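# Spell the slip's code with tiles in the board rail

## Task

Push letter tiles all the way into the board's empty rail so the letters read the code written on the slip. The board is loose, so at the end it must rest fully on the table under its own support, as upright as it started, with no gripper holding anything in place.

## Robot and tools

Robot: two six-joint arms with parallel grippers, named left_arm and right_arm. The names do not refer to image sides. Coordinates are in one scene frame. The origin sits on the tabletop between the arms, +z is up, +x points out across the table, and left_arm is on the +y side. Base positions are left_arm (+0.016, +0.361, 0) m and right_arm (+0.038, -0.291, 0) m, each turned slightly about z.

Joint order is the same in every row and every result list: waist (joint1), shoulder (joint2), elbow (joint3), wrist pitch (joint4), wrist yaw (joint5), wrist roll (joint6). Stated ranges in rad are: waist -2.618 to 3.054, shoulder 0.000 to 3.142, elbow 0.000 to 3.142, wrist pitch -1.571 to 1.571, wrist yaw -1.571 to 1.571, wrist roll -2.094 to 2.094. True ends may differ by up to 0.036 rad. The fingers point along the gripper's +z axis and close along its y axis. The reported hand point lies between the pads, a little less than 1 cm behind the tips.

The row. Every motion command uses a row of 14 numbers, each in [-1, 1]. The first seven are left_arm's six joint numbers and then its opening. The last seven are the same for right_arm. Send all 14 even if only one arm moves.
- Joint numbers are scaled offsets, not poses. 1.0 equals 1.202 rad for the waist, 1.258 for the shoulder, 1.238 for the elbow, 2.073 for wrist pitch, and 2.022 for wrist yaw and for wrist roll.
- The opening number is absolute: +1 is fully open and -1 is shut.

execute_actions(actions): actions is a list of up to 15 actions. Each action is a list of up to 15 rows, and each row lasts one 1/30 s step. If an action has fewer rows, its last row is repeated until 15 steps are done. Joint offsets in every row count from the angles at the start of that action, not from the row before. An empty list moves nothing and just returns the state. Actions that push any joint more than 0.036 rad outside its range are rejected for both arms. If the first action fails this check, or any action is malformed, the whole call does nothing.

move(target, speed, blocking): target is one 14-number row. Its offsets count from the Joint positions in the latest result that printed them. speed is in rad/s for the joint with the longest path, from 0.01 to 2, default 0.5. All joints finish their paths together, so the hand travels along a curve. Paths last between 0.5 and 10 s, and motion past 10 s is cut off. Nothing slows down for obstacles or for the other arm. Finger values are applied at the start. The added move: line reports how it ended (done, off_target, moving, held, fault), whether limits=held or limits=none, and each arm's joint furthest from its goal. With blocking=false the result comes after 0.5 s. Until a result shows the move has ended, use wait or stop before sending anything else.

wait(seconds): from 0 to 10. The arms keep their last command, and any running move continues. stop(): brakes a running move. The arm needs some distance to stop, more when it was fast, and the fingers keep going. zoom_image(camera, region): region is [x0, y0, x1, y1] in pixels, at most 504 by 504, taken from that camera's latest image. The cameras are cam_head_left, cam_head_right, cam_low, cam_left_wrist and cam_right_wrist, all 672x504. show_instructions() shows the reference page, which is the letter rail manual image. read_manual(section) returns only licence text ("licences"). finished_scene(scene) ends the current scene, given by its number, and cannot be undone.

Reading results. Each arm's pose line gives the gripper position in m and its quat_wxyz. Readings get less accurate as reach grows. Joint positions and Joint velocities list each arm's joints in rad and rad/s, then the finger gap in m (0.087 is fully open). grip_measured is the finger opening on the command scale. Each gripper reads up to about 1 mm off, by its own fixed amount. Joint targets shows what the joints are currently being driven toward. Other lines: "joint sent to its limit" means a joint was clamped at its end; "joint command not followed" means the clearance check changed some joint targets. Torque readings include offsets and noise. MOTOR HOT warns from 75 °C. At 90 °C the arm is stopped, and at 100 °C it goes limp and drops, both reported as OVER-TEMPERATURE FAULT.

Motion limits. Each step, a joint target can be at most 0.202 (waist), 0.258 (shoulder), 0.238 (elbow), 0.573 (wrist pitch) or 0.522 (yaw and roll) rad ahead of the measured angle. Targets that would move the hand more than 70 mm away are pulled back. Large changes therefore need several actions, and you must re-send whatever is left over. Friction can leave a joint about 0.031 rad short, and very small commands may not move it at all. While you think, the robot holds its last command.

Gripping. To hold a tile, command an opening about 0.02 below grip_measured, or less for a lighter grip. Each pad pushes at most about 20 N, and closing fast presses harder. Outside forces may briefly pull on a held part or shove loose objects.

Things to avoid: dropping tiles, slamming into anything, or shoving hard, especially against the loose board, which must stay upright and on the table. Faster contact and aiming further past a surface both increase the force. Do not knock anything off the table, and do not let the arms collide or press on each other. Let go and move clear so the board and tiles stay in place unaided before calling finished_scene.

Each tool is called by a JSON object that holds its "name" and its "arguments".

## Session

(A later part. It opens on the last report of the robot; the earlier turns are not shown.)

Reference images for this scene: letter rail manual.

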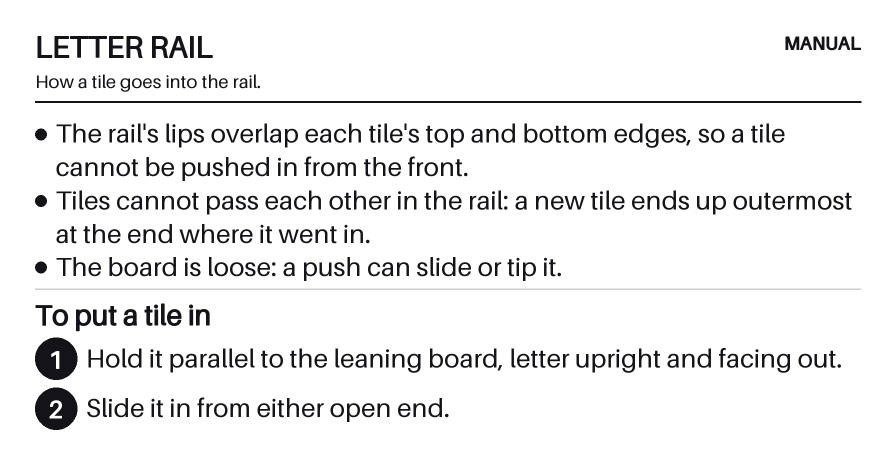

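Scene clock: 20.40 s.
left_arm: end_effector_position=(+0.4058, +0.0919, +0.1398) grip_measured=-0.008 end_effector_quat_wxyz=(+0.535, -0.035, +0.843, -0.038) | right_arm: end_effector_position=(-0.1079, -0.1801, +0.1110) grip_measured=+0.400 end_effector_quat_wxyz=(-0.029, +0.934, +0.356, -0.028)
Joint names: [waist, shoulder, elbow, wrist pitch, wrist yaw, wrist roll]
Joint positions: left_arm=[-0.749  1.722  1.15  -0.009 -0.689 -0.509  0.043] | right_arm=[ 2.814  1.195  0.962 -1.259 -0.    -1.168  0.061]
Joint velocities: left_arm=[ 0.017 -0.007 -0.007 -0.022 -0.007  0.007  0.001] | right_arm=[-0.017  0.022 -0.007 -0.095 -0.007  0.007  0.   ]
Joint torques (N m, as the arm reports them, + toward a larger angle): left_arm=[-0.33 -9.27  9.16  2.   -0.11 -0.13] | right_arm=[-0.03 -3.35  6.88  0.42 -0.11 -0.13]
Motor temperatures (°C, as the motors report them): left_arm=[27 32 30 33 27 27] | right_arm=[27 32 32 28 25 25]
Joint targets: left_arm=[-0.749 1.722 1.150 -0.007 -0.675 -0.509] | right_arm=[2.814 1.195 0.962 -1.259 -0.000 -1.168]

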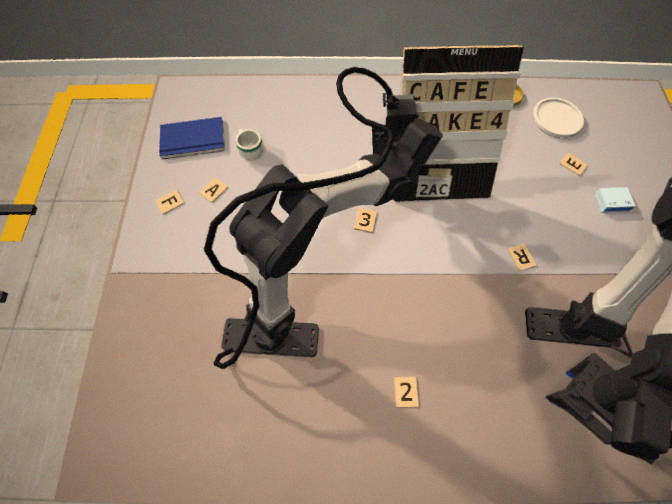

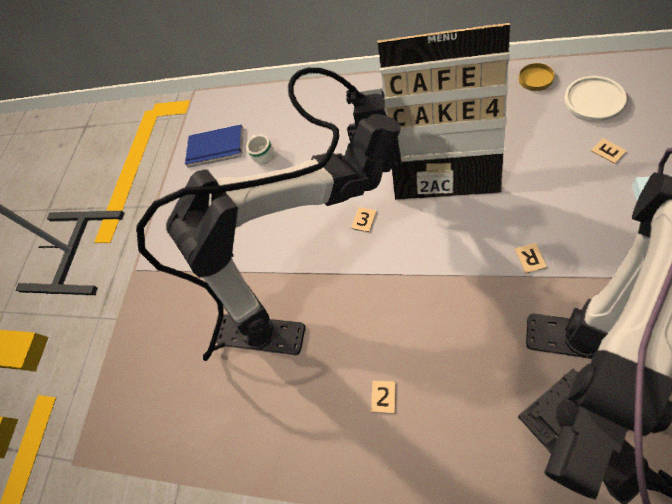

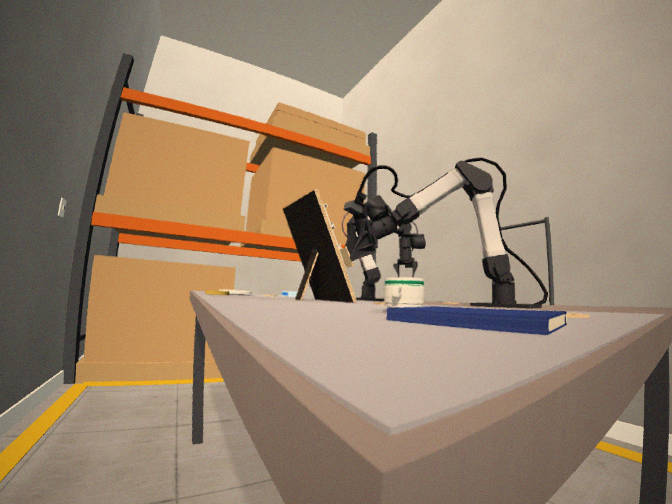

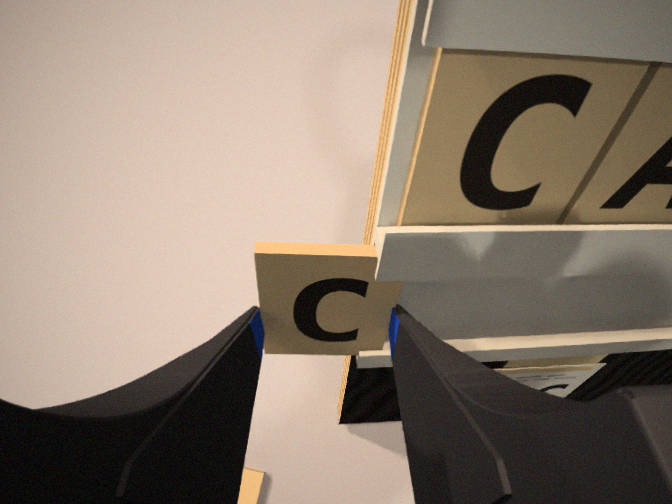

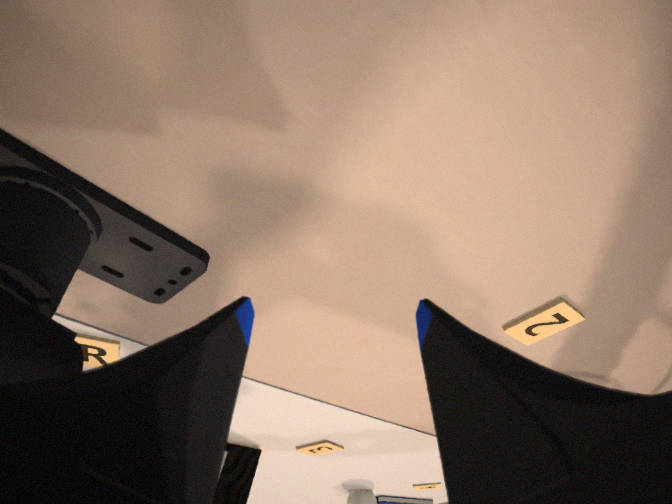

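{"name": "move", "arguments": {"target": [-0.094,0.162,0.219,-0.089,-0.078,-0.048,-0.08,0,0,0,0,0,0,0.4], "speed": 0.19}}

Scene clock: 22.47 s.
left_arm: end_effector_position=(+0.4065, +0.0421, +0.1394) grip_measured=-0.008 end_effector_quat_wxyz=(+0.537, -0.044, +0.842, -0.005) | right_arm: end_effector_position=(-0.1079, -0.1801, +0.1110) grip_measured=+0.400 end_effector_quat_wxyz=(-0.029, +0.934, +0.356, -0.028)
Joint names: [waist, shoulder, elbow, wrist pitch, wrist yaw, wrist roll]
Joint positions: left_arm=[-0.853  1.904  1.402 -0.178 -0.833 -0.6    0.043] | right_arm=[ 2.814  1.195  0.962 -1.259 -0.    -1.168  0.061]
Joint velocities: left_arm=[ 0.002  0.002 -0.012  0.007 -0.051  0.007 -0.001] | right_arm=[ 0.002  0.007  0.017 -0.037  0.007 -0.007 -0.001]
Joint torques (N m, as the arm reports them, + toward a larger angle): left_arm=[-0.95 -9.31 10.98  1.69 -0.44 -0.2 ] | right_arm=[ 0.12 -3.43  6.93  0.4  -0.07 -0.1 ]
Motor temperatures (°C, as the motors report them): left_arm=[27 32 30 33 27 27] | right_arm=[27 32 32 28 25 25]
Joint targets: left_arm=[-0.862 1.926 1.421 -0.193 -0.847 -0.606] | right_arm=[2.814 1.195 0.962 -1.259 -0.000 -1.168]
move: off_target (left_arm); limits=none; left_arm: farthest joint: the shoulder, 0.022 radians from its target (0.204 radians at the start); right_arm: farthest joint: the waist, 0.000 radians from its target (0.000 radians at the start)

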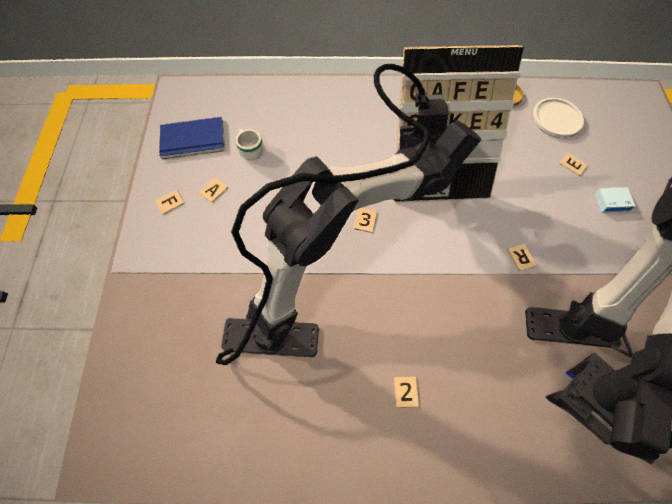

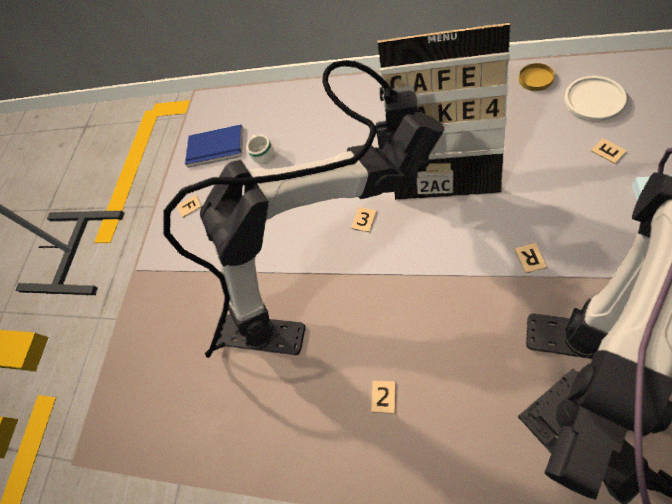

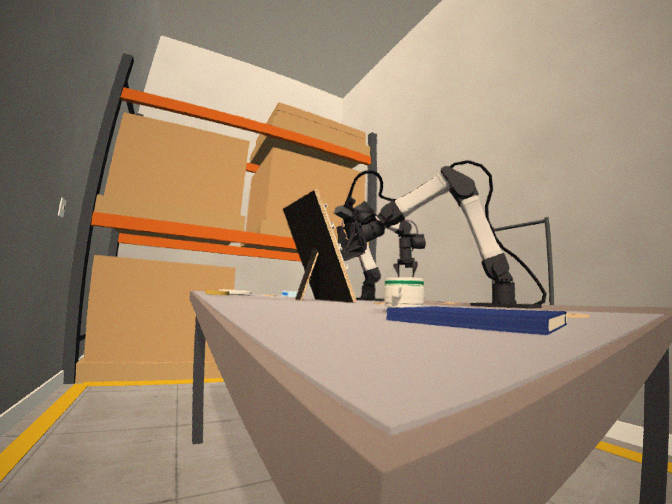

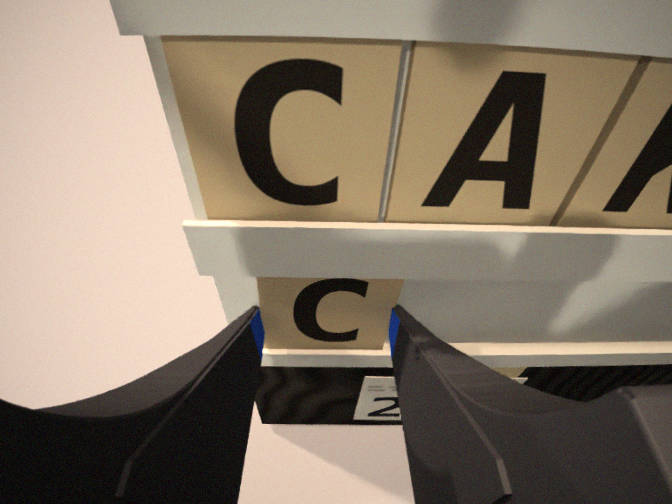

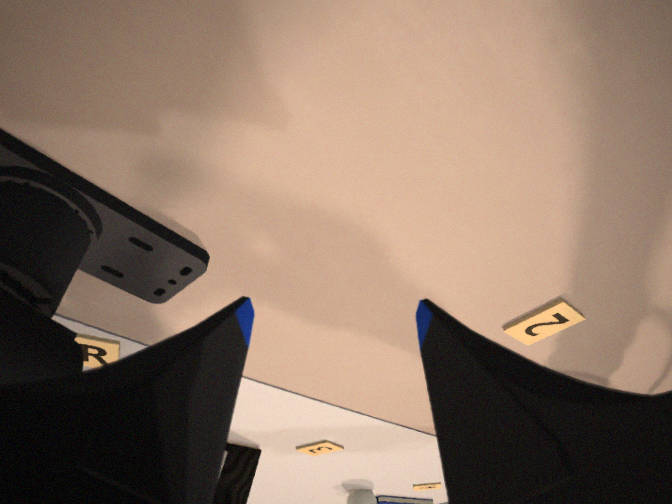

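{"name": "execute_actions", "arguments": {"actions": [[[0,0,0,0,0,0,0,0,0,0,0,0,0,0.4],[0,0,0,0,0,0,0.07,0,0,0,0,0,0,0.4],[0,0,0,0,0,0,0.14,0,0,0,0,0,0,0.4],[0,0,0,0,0,0,0.2,0,0,0,0,0,0,0.4],[0,0,0,0,0,0,0.2,0,0,0,0,0,0,0.4],[0,0,0,0,0,0,0.2,0,0,0,0,0,0,0.4],[-0.017,-0.025,-0.03,0,-0.01,0,0.2,0,0,0,0,0,0,0.4],[-0.033,-0.045,-0.05,0,-0.018,0,0.2,0,0,0,0,0,0,0.4],[-0.048,-0.065,-0.07,0,-0.025,0,0.2,0,0,0,0,0,0,0.4]]]}}

{"name": "move", "arguments": {"target": [0.12,-0.35,-0.3,-0.2,0.1,0.2,0.5,0,0,0,0,0,0,0.4], "speed": 1.0}}

Scene clock: 24.13 s.
left_arm: end_effector_position=(+0.3814, +0.0379, +0.1559) grip_measured=+0.200 end_effector_quat_wxyz=(+0.550, -0.033, +0.834, -0.017) | right_arm: end_effector_position=(-0.1079, -0.1801, +0.1110) grip_measured=+0.400 end_effector_quat_wxyz=(-0.029, +0.934, +0.356, -0.028)
Joint names: [waist, shoulder, elbow, wrist pitch, wrist yaw, wrist roll]
Joint positions: left_arm=[-0.91   1.825  1.343 -0.173 -0.866 -0.601  0.052] | right_arm=[ 2.814  1.195  0.962 -1.259 -0.    -1.168  0.061]
Joint velocities: left_arm=[-0.017 -0.027  0.007  0.037 -0.037  0.022 -0.001] | right_arm=[ 0.002  0.002  0.002  0.007 -0.066  0.051 -0.   ]
Joint torques (N m, as the arm reports them, + toward a larger angle): left_arm=[ -0.39 -10.51   6.54   1.75  -0.41  -0.13] | right_arm=[ 0.11 -3.37  6.63  0.37 -0.03 -0.06]
Motor temperatures (°C, as the motors report them): left_arm=[27 32 31 33 27 27] | right_arm=[27 32 32 28 25 25]
Joint targets: left_arm=[-0.911 1.822 1.316 -0.178 -0.884 -0.600] | right_arm=[2.814 1.195 0.962 -1.259 -0.000 -1.168]

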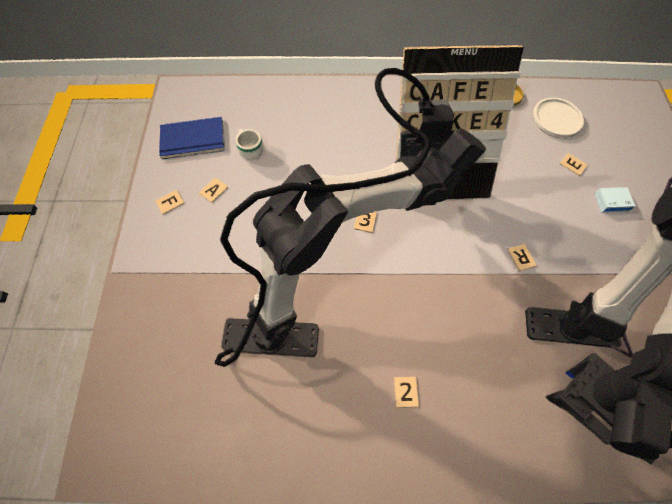

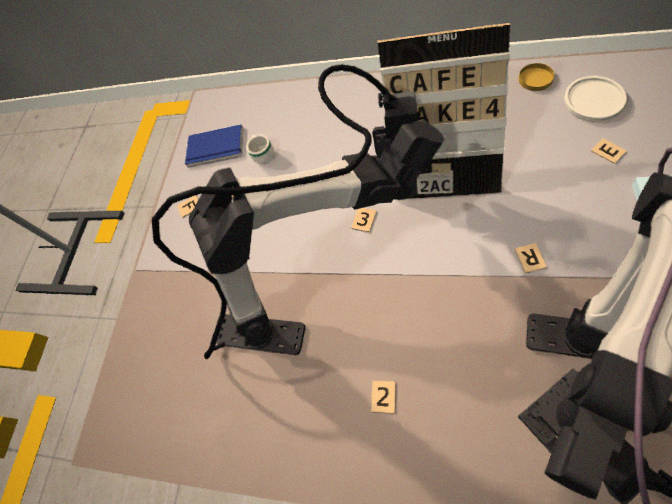

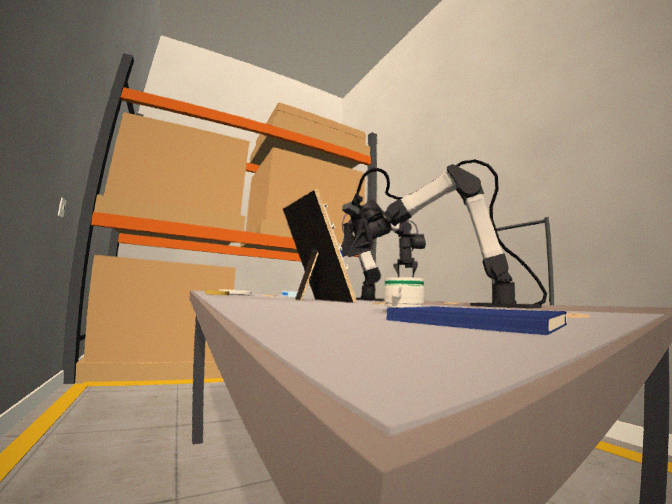

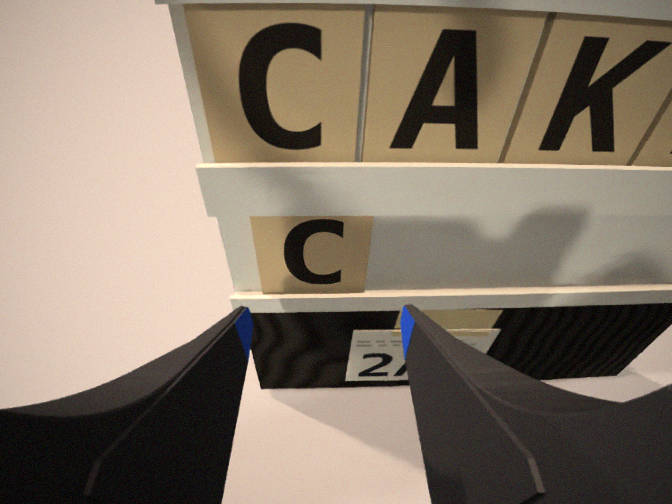

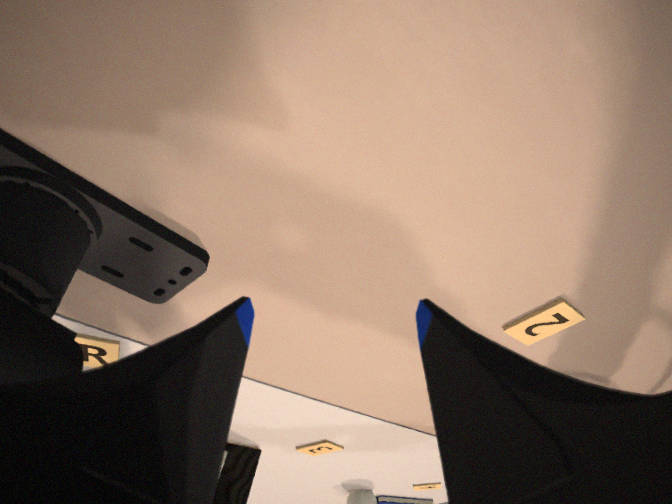

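Scene clock: 25.50 s.
left_arm: end_effector_position=(+0.3023, +0.1999, +0.1324) grip_measured=+0.500 end_effector_quat_wxyz=(+0.401, +0.185, +0.887, +0.137) | right_arm: end_effector_position=(-0.1079, -0.1801, +0.1110) grip_measured=+0.400 end_effector_quat_wxyz=(-0.029, +0.934, +0.356, -0.028)
Joint names: [waist, shoulder, elbow, wrist pitch, wrist yaw, wrist roll]
Joint positions: left_arm=[-0.774  1.396  0.996 -0.568 -0.679 -0.204  0.066] | right_arm=[ 2.814  1.195  0.962 -1.259 -0.    -1.168  0.061]
Joint velocities: left_arm=[ 0.007 -0.007  0.007  0.081 -0.095 -0.007 -0.001] | right_arm=[-0.002 -0.002 -0.007  0.007 -0.022 -0.007 -0.   ]
Joint torques (N m, as the arm reports them, + toward a larger angle): left_arm=[ 0.29 -6.72  6.65  1.39 -0.16 -0.11] | right_arm=[ 0.13 -3.2   6.93  0.38 -0.07 -0.13]
Motor temperatures (°C, as the motors report them): left_arm=[27 33 31 33 27 27] | right_arm=[27 32 32 28 25 25]
Joint targets: left_arm=[-0.766 1.385 0.971 -0.587 -0.664 -0.197] | right_arm=[2.814 1.195 0.962 -1.259 -0.000 -1.168]
move: off_target (left_arm); limits=none; left_arm: farthest joint: the elbow, 0.024 radians from its target (0.371 radians at the start); right_arm: farthest joint: the waist, 0.000 radians from its target (0.000 radians at the start)

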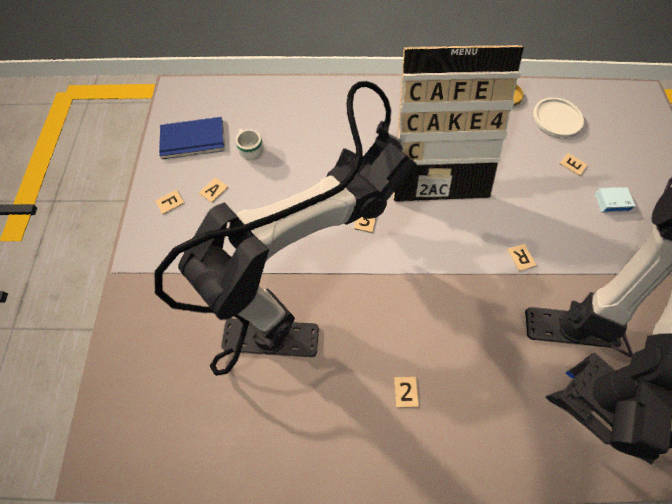

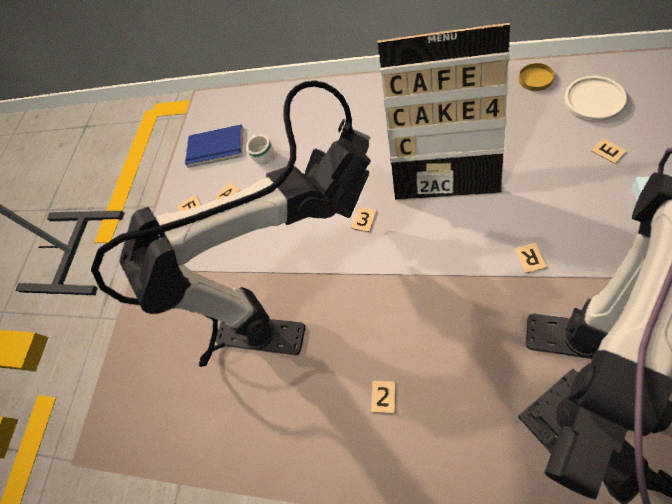

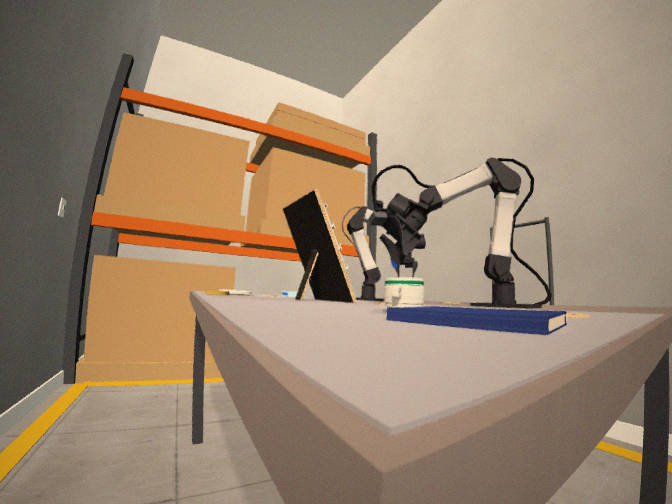

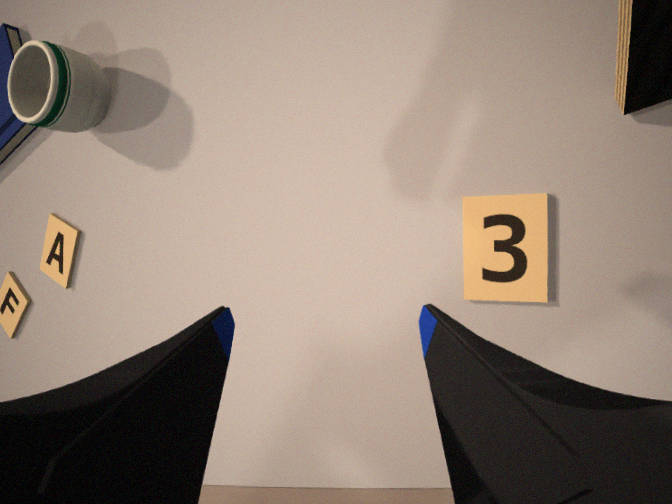

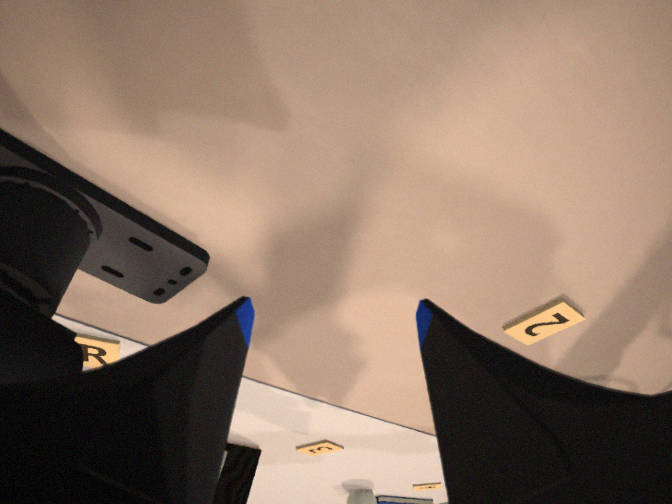

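{"name": "move", "arguments": {"target": [0.978,0.68,0.688,-0.269,0.342,0.589,0.5,0,0,0,0,0,0,0.4], "speed": 1.2}}

Scene clock: 27.57 s.
left_arm: end_effector_position=(+0.4005, +0.5376, +0.0292) grip_measured=+0.500 end_effector_quat_wxyz=(+0.021, +0.311, +0.950, +0.015) | right_arm: end_effector_position=(-0.1079, -0.1801, +0.1110) grip_measured=+0.400 end_effector_quat_wxyz=(-0.029, +0.934, +0.356, -0.028)
Joint names: [waist, shoulder, elbow, wrist pitch, wrist yaw, wrist roll]
Joint positions: left_arm=[ 0.409  2.236  1.83  -1.113  0.002  0.981  0.066] | right_arm=[ 2.814  1.195  0.962 -1.259 -0.    -1.168  0.061]
Joint velocities: left_arm=[ 0.012 -0.012 -0.002  0.022 -0.022  0.022 -0.   ] | right_arm=[-0.007 -0.012 -0.002 -0.037 -0.037 -0.095 -0.001]
Joint torques (N m, as the arm reports them, + toward a larger angle): left_arm=[ -0.88 -11.76   9.65   0.46   0.18  -0.07] | right_arm=[ 0.14 -3.44  6.71  0.39 -0.09 -0.09]
Motor temperatures (°C, as the motors report them): left_arm=[27 33 31 33 27 27] | right_arm=[27 32 32 28 25 25]
Joint targets: left_arm=[0.401 2.251 1.847 -1.126 0.013 0.987] | right_arm=[2.814 1.195 0.962 -1.259 -0.000 -1.168]
move: done; limits=none; left_arm: farthest joint: the elbow, 0.018 radians from its target (0.852 radians at the start); right_arm: farthest joint: the waist, 0.000 radians from its target (0.000 radians at the start)

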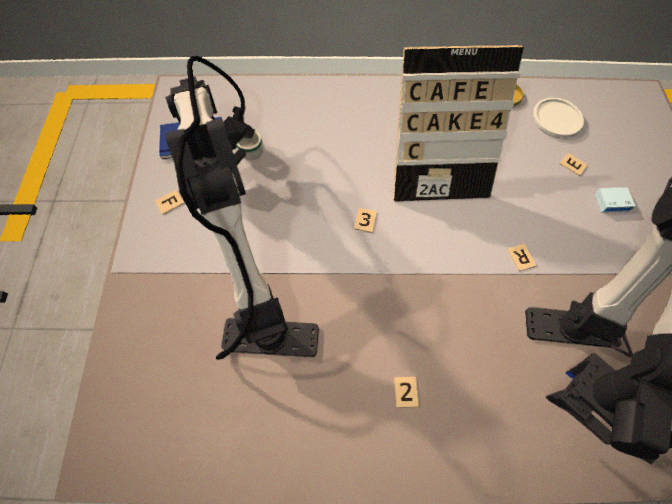

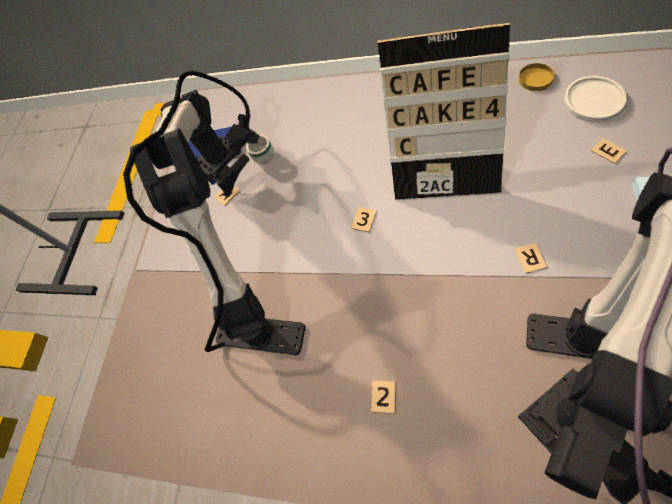

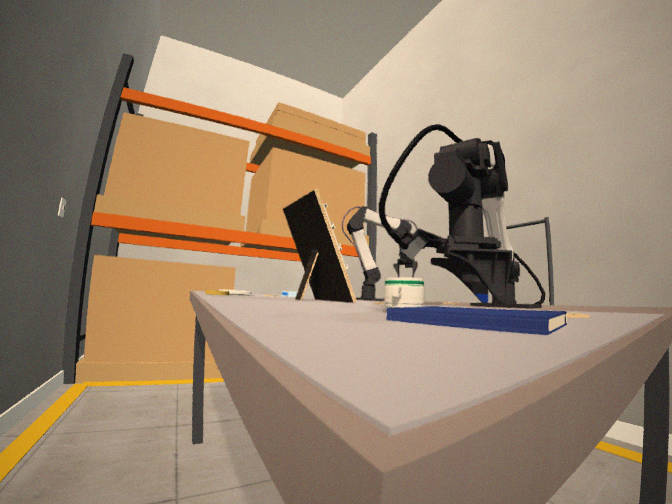

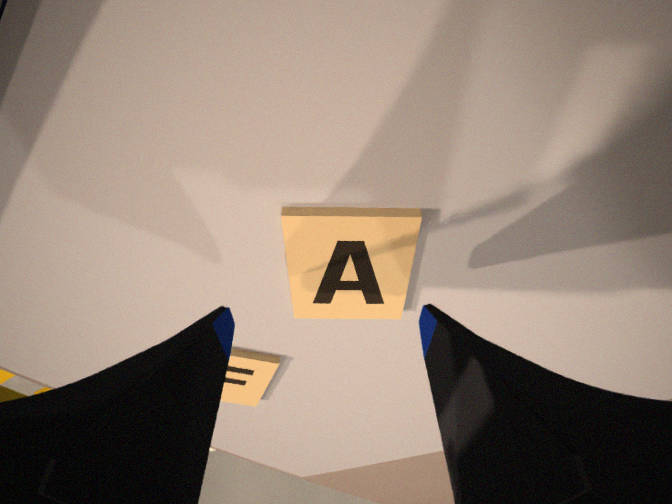

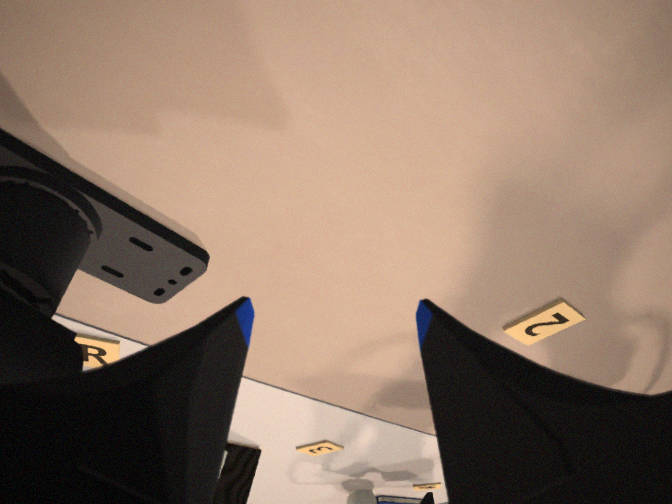

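{"name": "move", "arguments": {"target": [-0.012,0.055,0,0,0,0,0.5,0,0,0,0,0,0,0.4], "speed": 0.15}}

{"name": "zoom_image", "arguments": {"camera": "cam_left_wrist", "region": [210,200,450,380]}}

Scene clock: 28.53 s.
left_arm: end_effector_position=(+0.3969, +0.5353, +0.0104) grip_measured=+0.500 end_effector_quat_wxyz=(+0.002, +0.313, +0.950, +0.002) | right_arm: end_effector_position=(-0.1079, -0.1801, +0.1110) grip_measured=+0.400 end_effector_quat_wxyz=(-0.029, +0.934, +0.356, -0.028)
Joint names: [waist, shoulder, elbow, wrist pitch, wrist yaw, wrist roll]
Joint positions: left_arm=[ 0.405  2.283  1.83  -1.113 -0.001  0.981  0.066] | right_arm=[ 2.814  1.195  0.962 -1.259 -0.    -1.168  0.061]
Joint velocities: left_arm=[-0.022  0.007 -0.012  0.007 -0.037 -0.007  0.   ] | right_arm=[-0.012 -0.012  0.007 -0.066  0.037 -0.022  0.001]
Joint torques (N m, as the arm reports them, + toward a larger angle): left_arm=[ -1.16 -11.47   7.75   0.47   0.08  -0.14] | right_arm=[-0.08 -3.12  6.91  0.39 -0.08 -0.08]
Motor temperatures (°C, as the motors report them): left_arm=[27 33 31 33 27 27] | right_arm=[27 32 32 28 25 25]
Joint targets: left_arm=[0.394 2.305 1.830 -1.113 0.002 0.981] | right_arm=[2.814 1.195 0.962 -1.259 -0.000 -1.168]
move: off_target (left_arm); limits=none; left_arm: farthest joint: the shoulder, 0.022 radians from its target (0.069 radians at the start); right_arm: farthest joint: the waist, 0.000 radians from its target (0.000 radians at the start)

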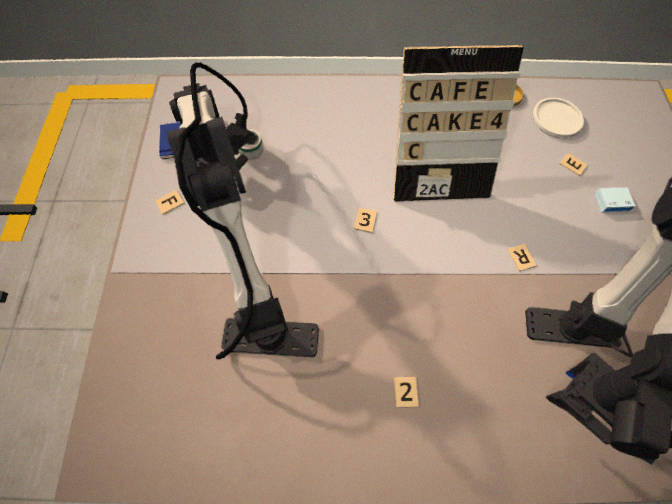

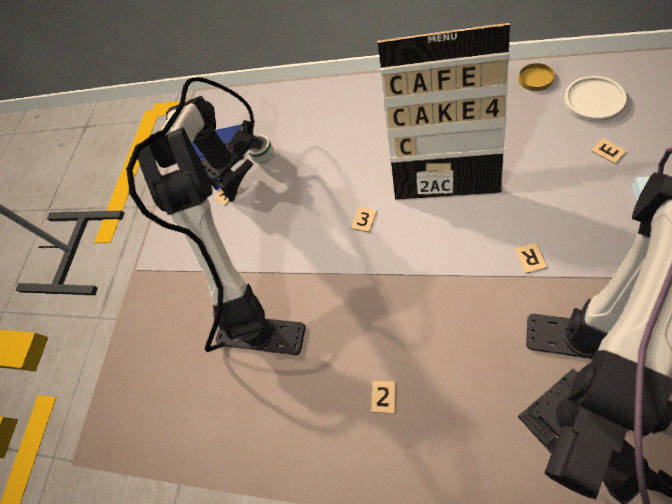

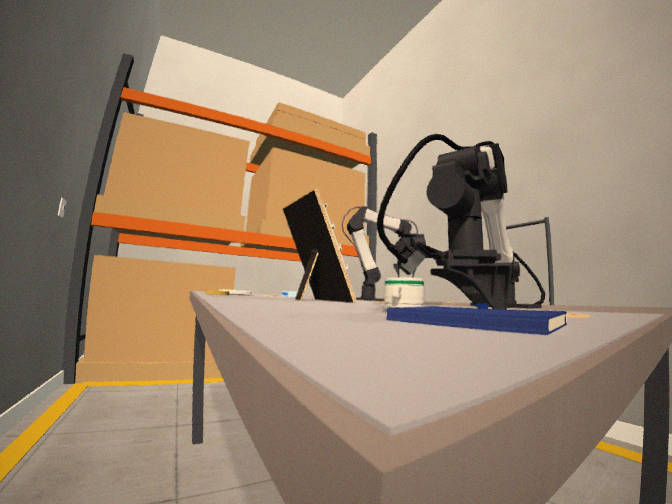

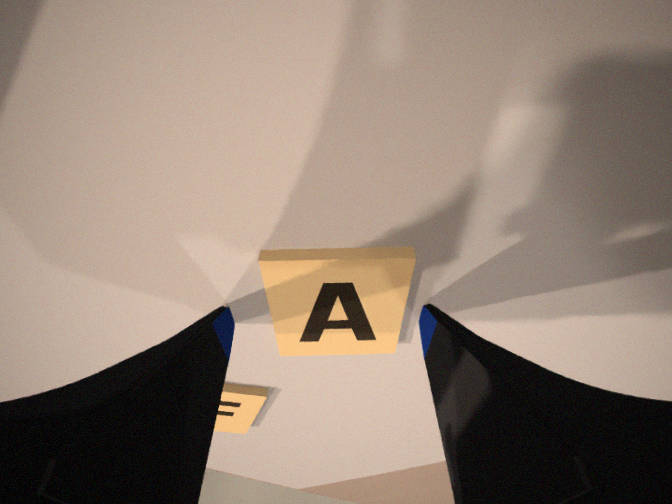

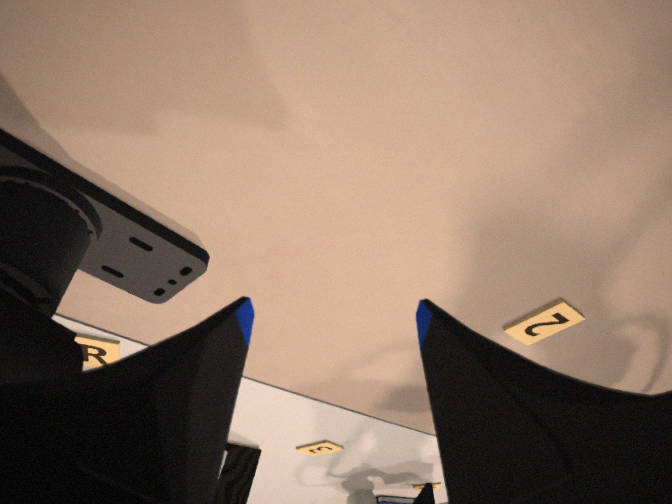

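Region (210, 200, 450, 380) of cam_left_wrist's 672x504 image, scaled by 2.100, with more detail than that image has; it fills the top 378 rows of this view, and the rest is white.

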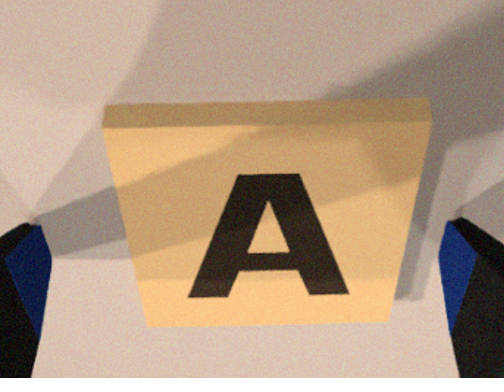

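{"name": "execute_actions", "arguments": {"actions": [[[0,0.02,0,0,0,0,0.4,0,0,0,0,0,0,0.4],[0,0.02,0,0,0,0,0.34,0,0,0,0,0,0,0.4],[0,0.02,0,0,0,0,0.28,0,0,0,0,0,0,0.4],[0,0,0,0,0,0,0.22,0,0,0,0,0,0,0.4],[0,0,0,0,0,0,0.16,0,0,0,0,0,0,0.4],[0,0,0,0,0,0,0.1,0,0,0,0,0,0,0.4],[0,0,0,0,0,0,0.05,0,0,0,0,0,0,0.4],[0,0,0,0,0,0,0,0,0,0,0,0,0,0.4],[0,0,0,0,0,0,-0.04,0,0,0,0,0,0,0.4],[0,0,0,0,0,0,-0.08,0,0,0,0,0,0,0.4]]]}}

{"name": "move", "arguments": {"target": [-0.1,-0.5,-0.4,0.1,0,-0.2,-0.08,0,0,0,0,0,0,0.4], "speed": 1.0}}

Scene clock: 29.23 s.
left_arm: end_effector_position=(+0.3976, +0.5355, +0.0103) grip_measured=-0.014 end_effector_quat_wxyz=(+0.003, +0.313, +0.950, +0.003) | right_arm: end_effector_position=(-0.1079, -0.1801, +0.1110) grip_measured=+0.400 end_effector_quat_wxyz=(-0.029, +0.934, +0.356, -0.028)
Joint names: [waist, shoulder, elbow, wrist pitch, wrist yaw, wrist roll]
Joint positions: left_arm=[ 0.405  2.283  1.83  -1.11  -0.001  0.981  0.043] | right_arm=[ 2.814  1.195  0.962 -1.259 -0.    -1.168  0.061]
Joint velocities: left_arm=[-0.002 -0.017 -0.007  0.066 -0.066 -0.095  0.001] | right_arm=[ 0.002  0.002  0.022 -0.022  0.022 -0.007 -0.001]
Joint torques (N m, as the arm reports them, + toward a larger angle): left_arm=[ -0.32 -13.26   7.77   0.47   0.07  -0.14] | right_arm=[ 0.11 -3.19  6.88  0.39 -0.11 -0.09]
Motor temperatures (°C, as the motors report them): left_arm=[27 34 31 33 27 27] | right_arm=[27 32 33 28 25 25]
Joint targets: left_arm=[0.405 2.283 1.830 -1.113 -0.001 0.981] | right_arm=[2.814 1.195 0.962 -1.259 -0.000 -1.168]

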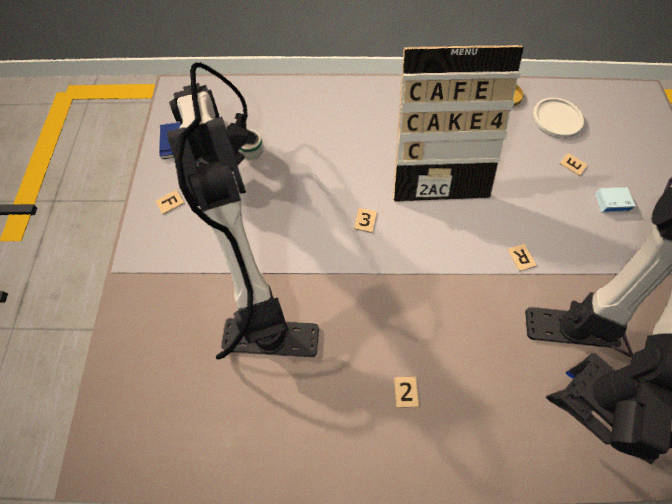

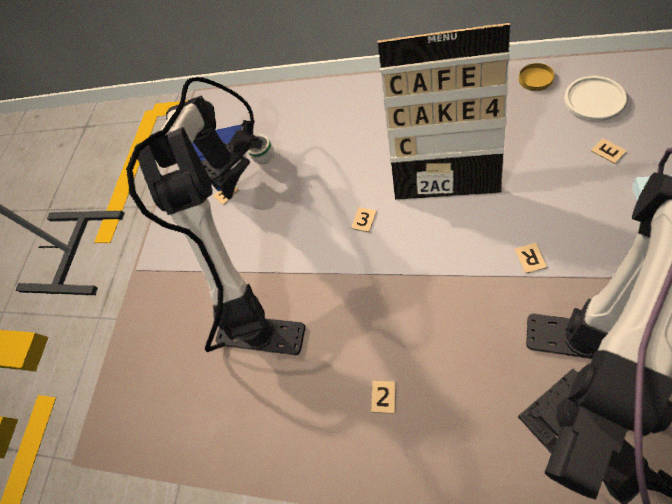

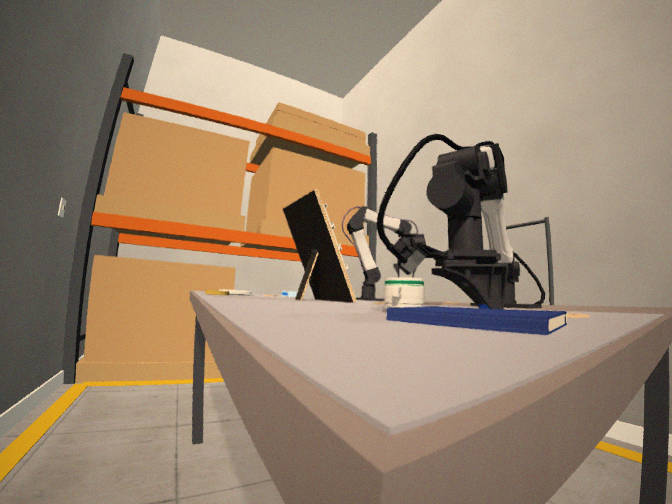

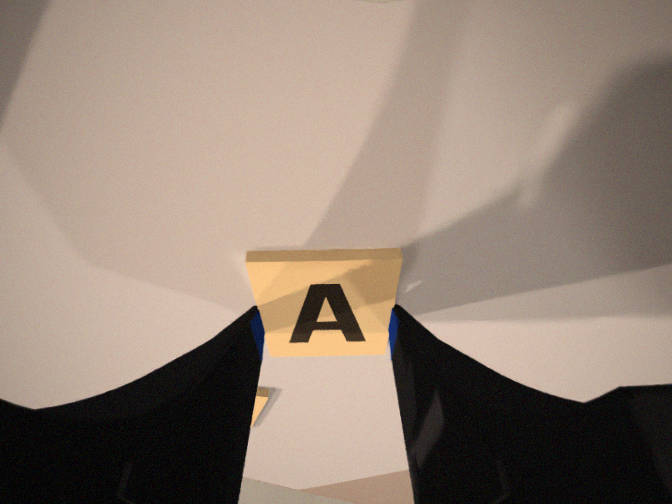

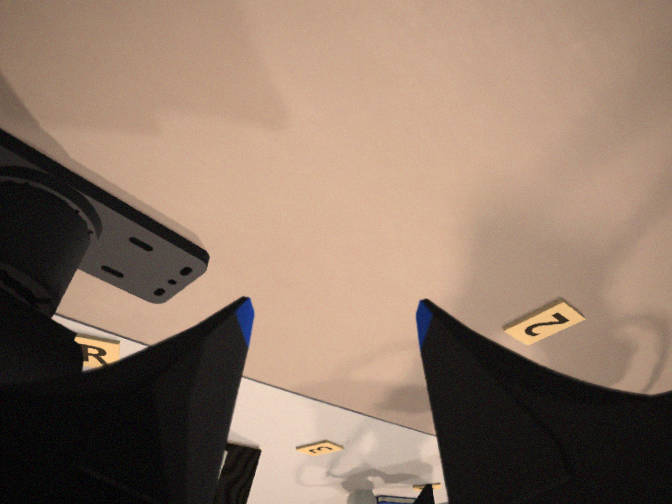

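Scene clock: 30.73 s.
left_arm: end_effector_position=(+0.3532, +0.4653, +0.1170) grip_measured=-0.014 end_effector_quat_wxyz=(+0.168, +0.171, +0.968, +0.073) | right_arm: end_effector_position=(-0.1079, -0.1801, +0.1110) grip_measured=+0.400 end_effector_quat_wxyz=(-0.029, +0.934, +0.356, -0.028)
Joint names: [waist, shoulder, elbow, wrist pitch, wrist yaw, wrist roll]
Joint positions: left_arm=[ 0.293  1.657  1.361 -0.906 -0.001  0.583  0.043] | right_arm=[ 2.814  1.195  0.962 -1.259 -0.    -1.168  0.061]
Joint velocities: left_arm=[ 0.002 -0.007  0.002 -0.051  0.051 -0.051 -0.   ] | right_arm=[ 0.007 -0.002  0.032  0.066 -0.007  0.037  0.   ]
Joint torques (N m, as the arm reports them, + toward a larger angle): left_arm=[-0.96 -8.54  6.19  1.31  0.04 -0.21] | right_arm=[ 0.   -3.37  6.62  0.4  -0.13 -0.1 ]
Motor temperatures (°C, as the motors report them): left_arm=[27 34 31 33 27 27] | right_arm=[27 31 33 28 25 25]
Joint targets: left_arm=[0.285 1.654 1.335 -0.902 -0.001 0.577] | right_arm=[2.814 1.195 0.962 -1.259 -0.000 -1.168]
move: off_target (left_arm); limits=none; left_arm: farthest joint: the elbow, 0.026 radians from its target (0.495 radians at the start); right_arm: farthest joint: the waist, 0.000 radians from its target (0.000 radians at the start)

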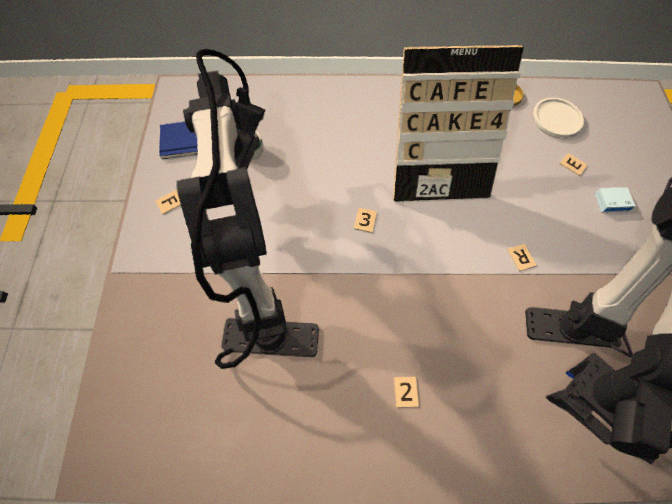

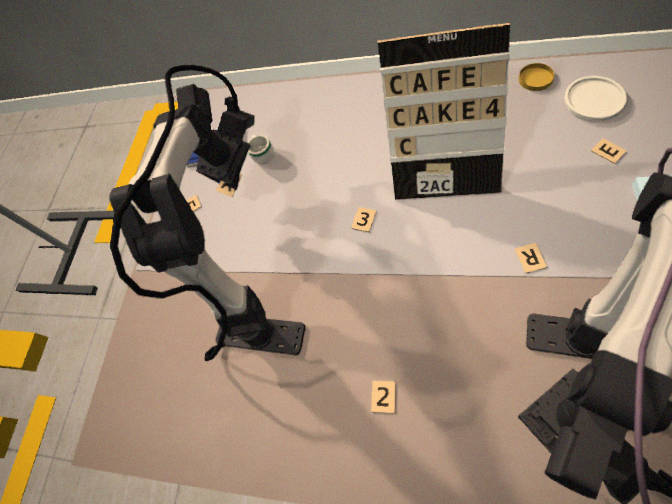

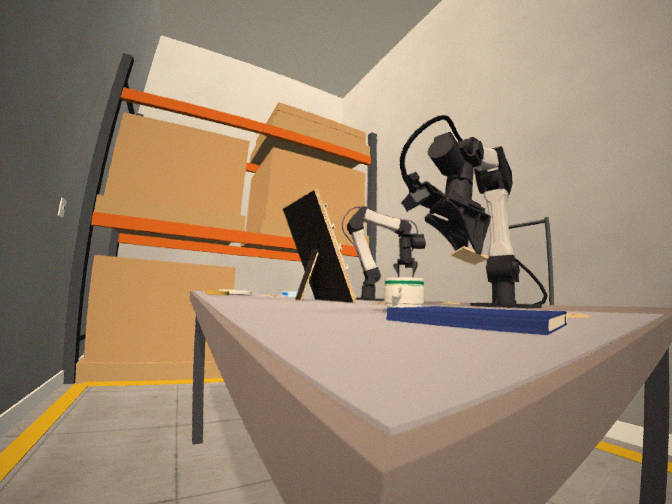

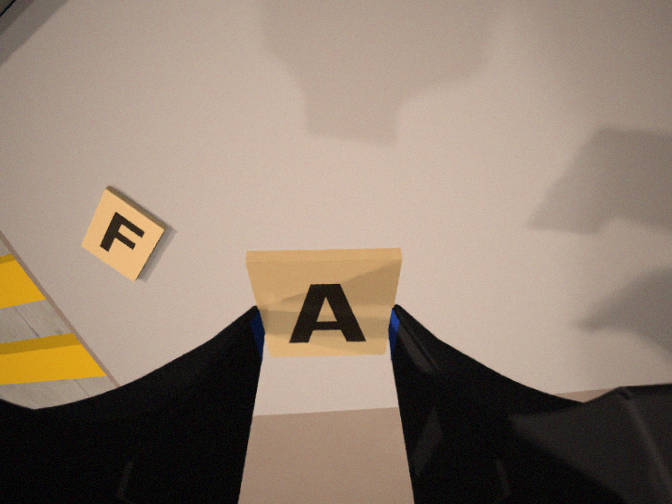

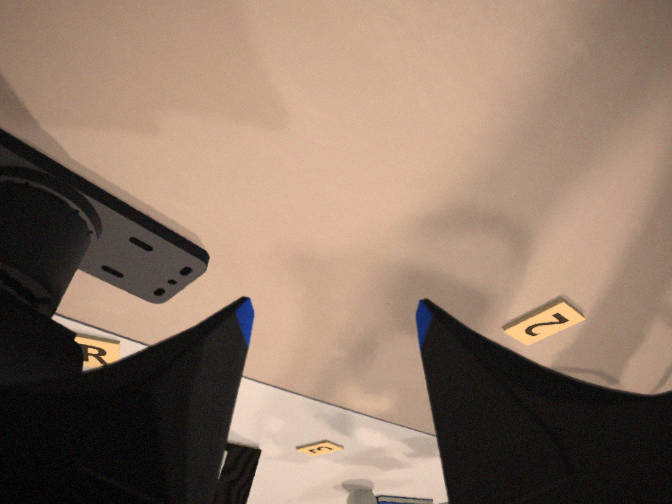

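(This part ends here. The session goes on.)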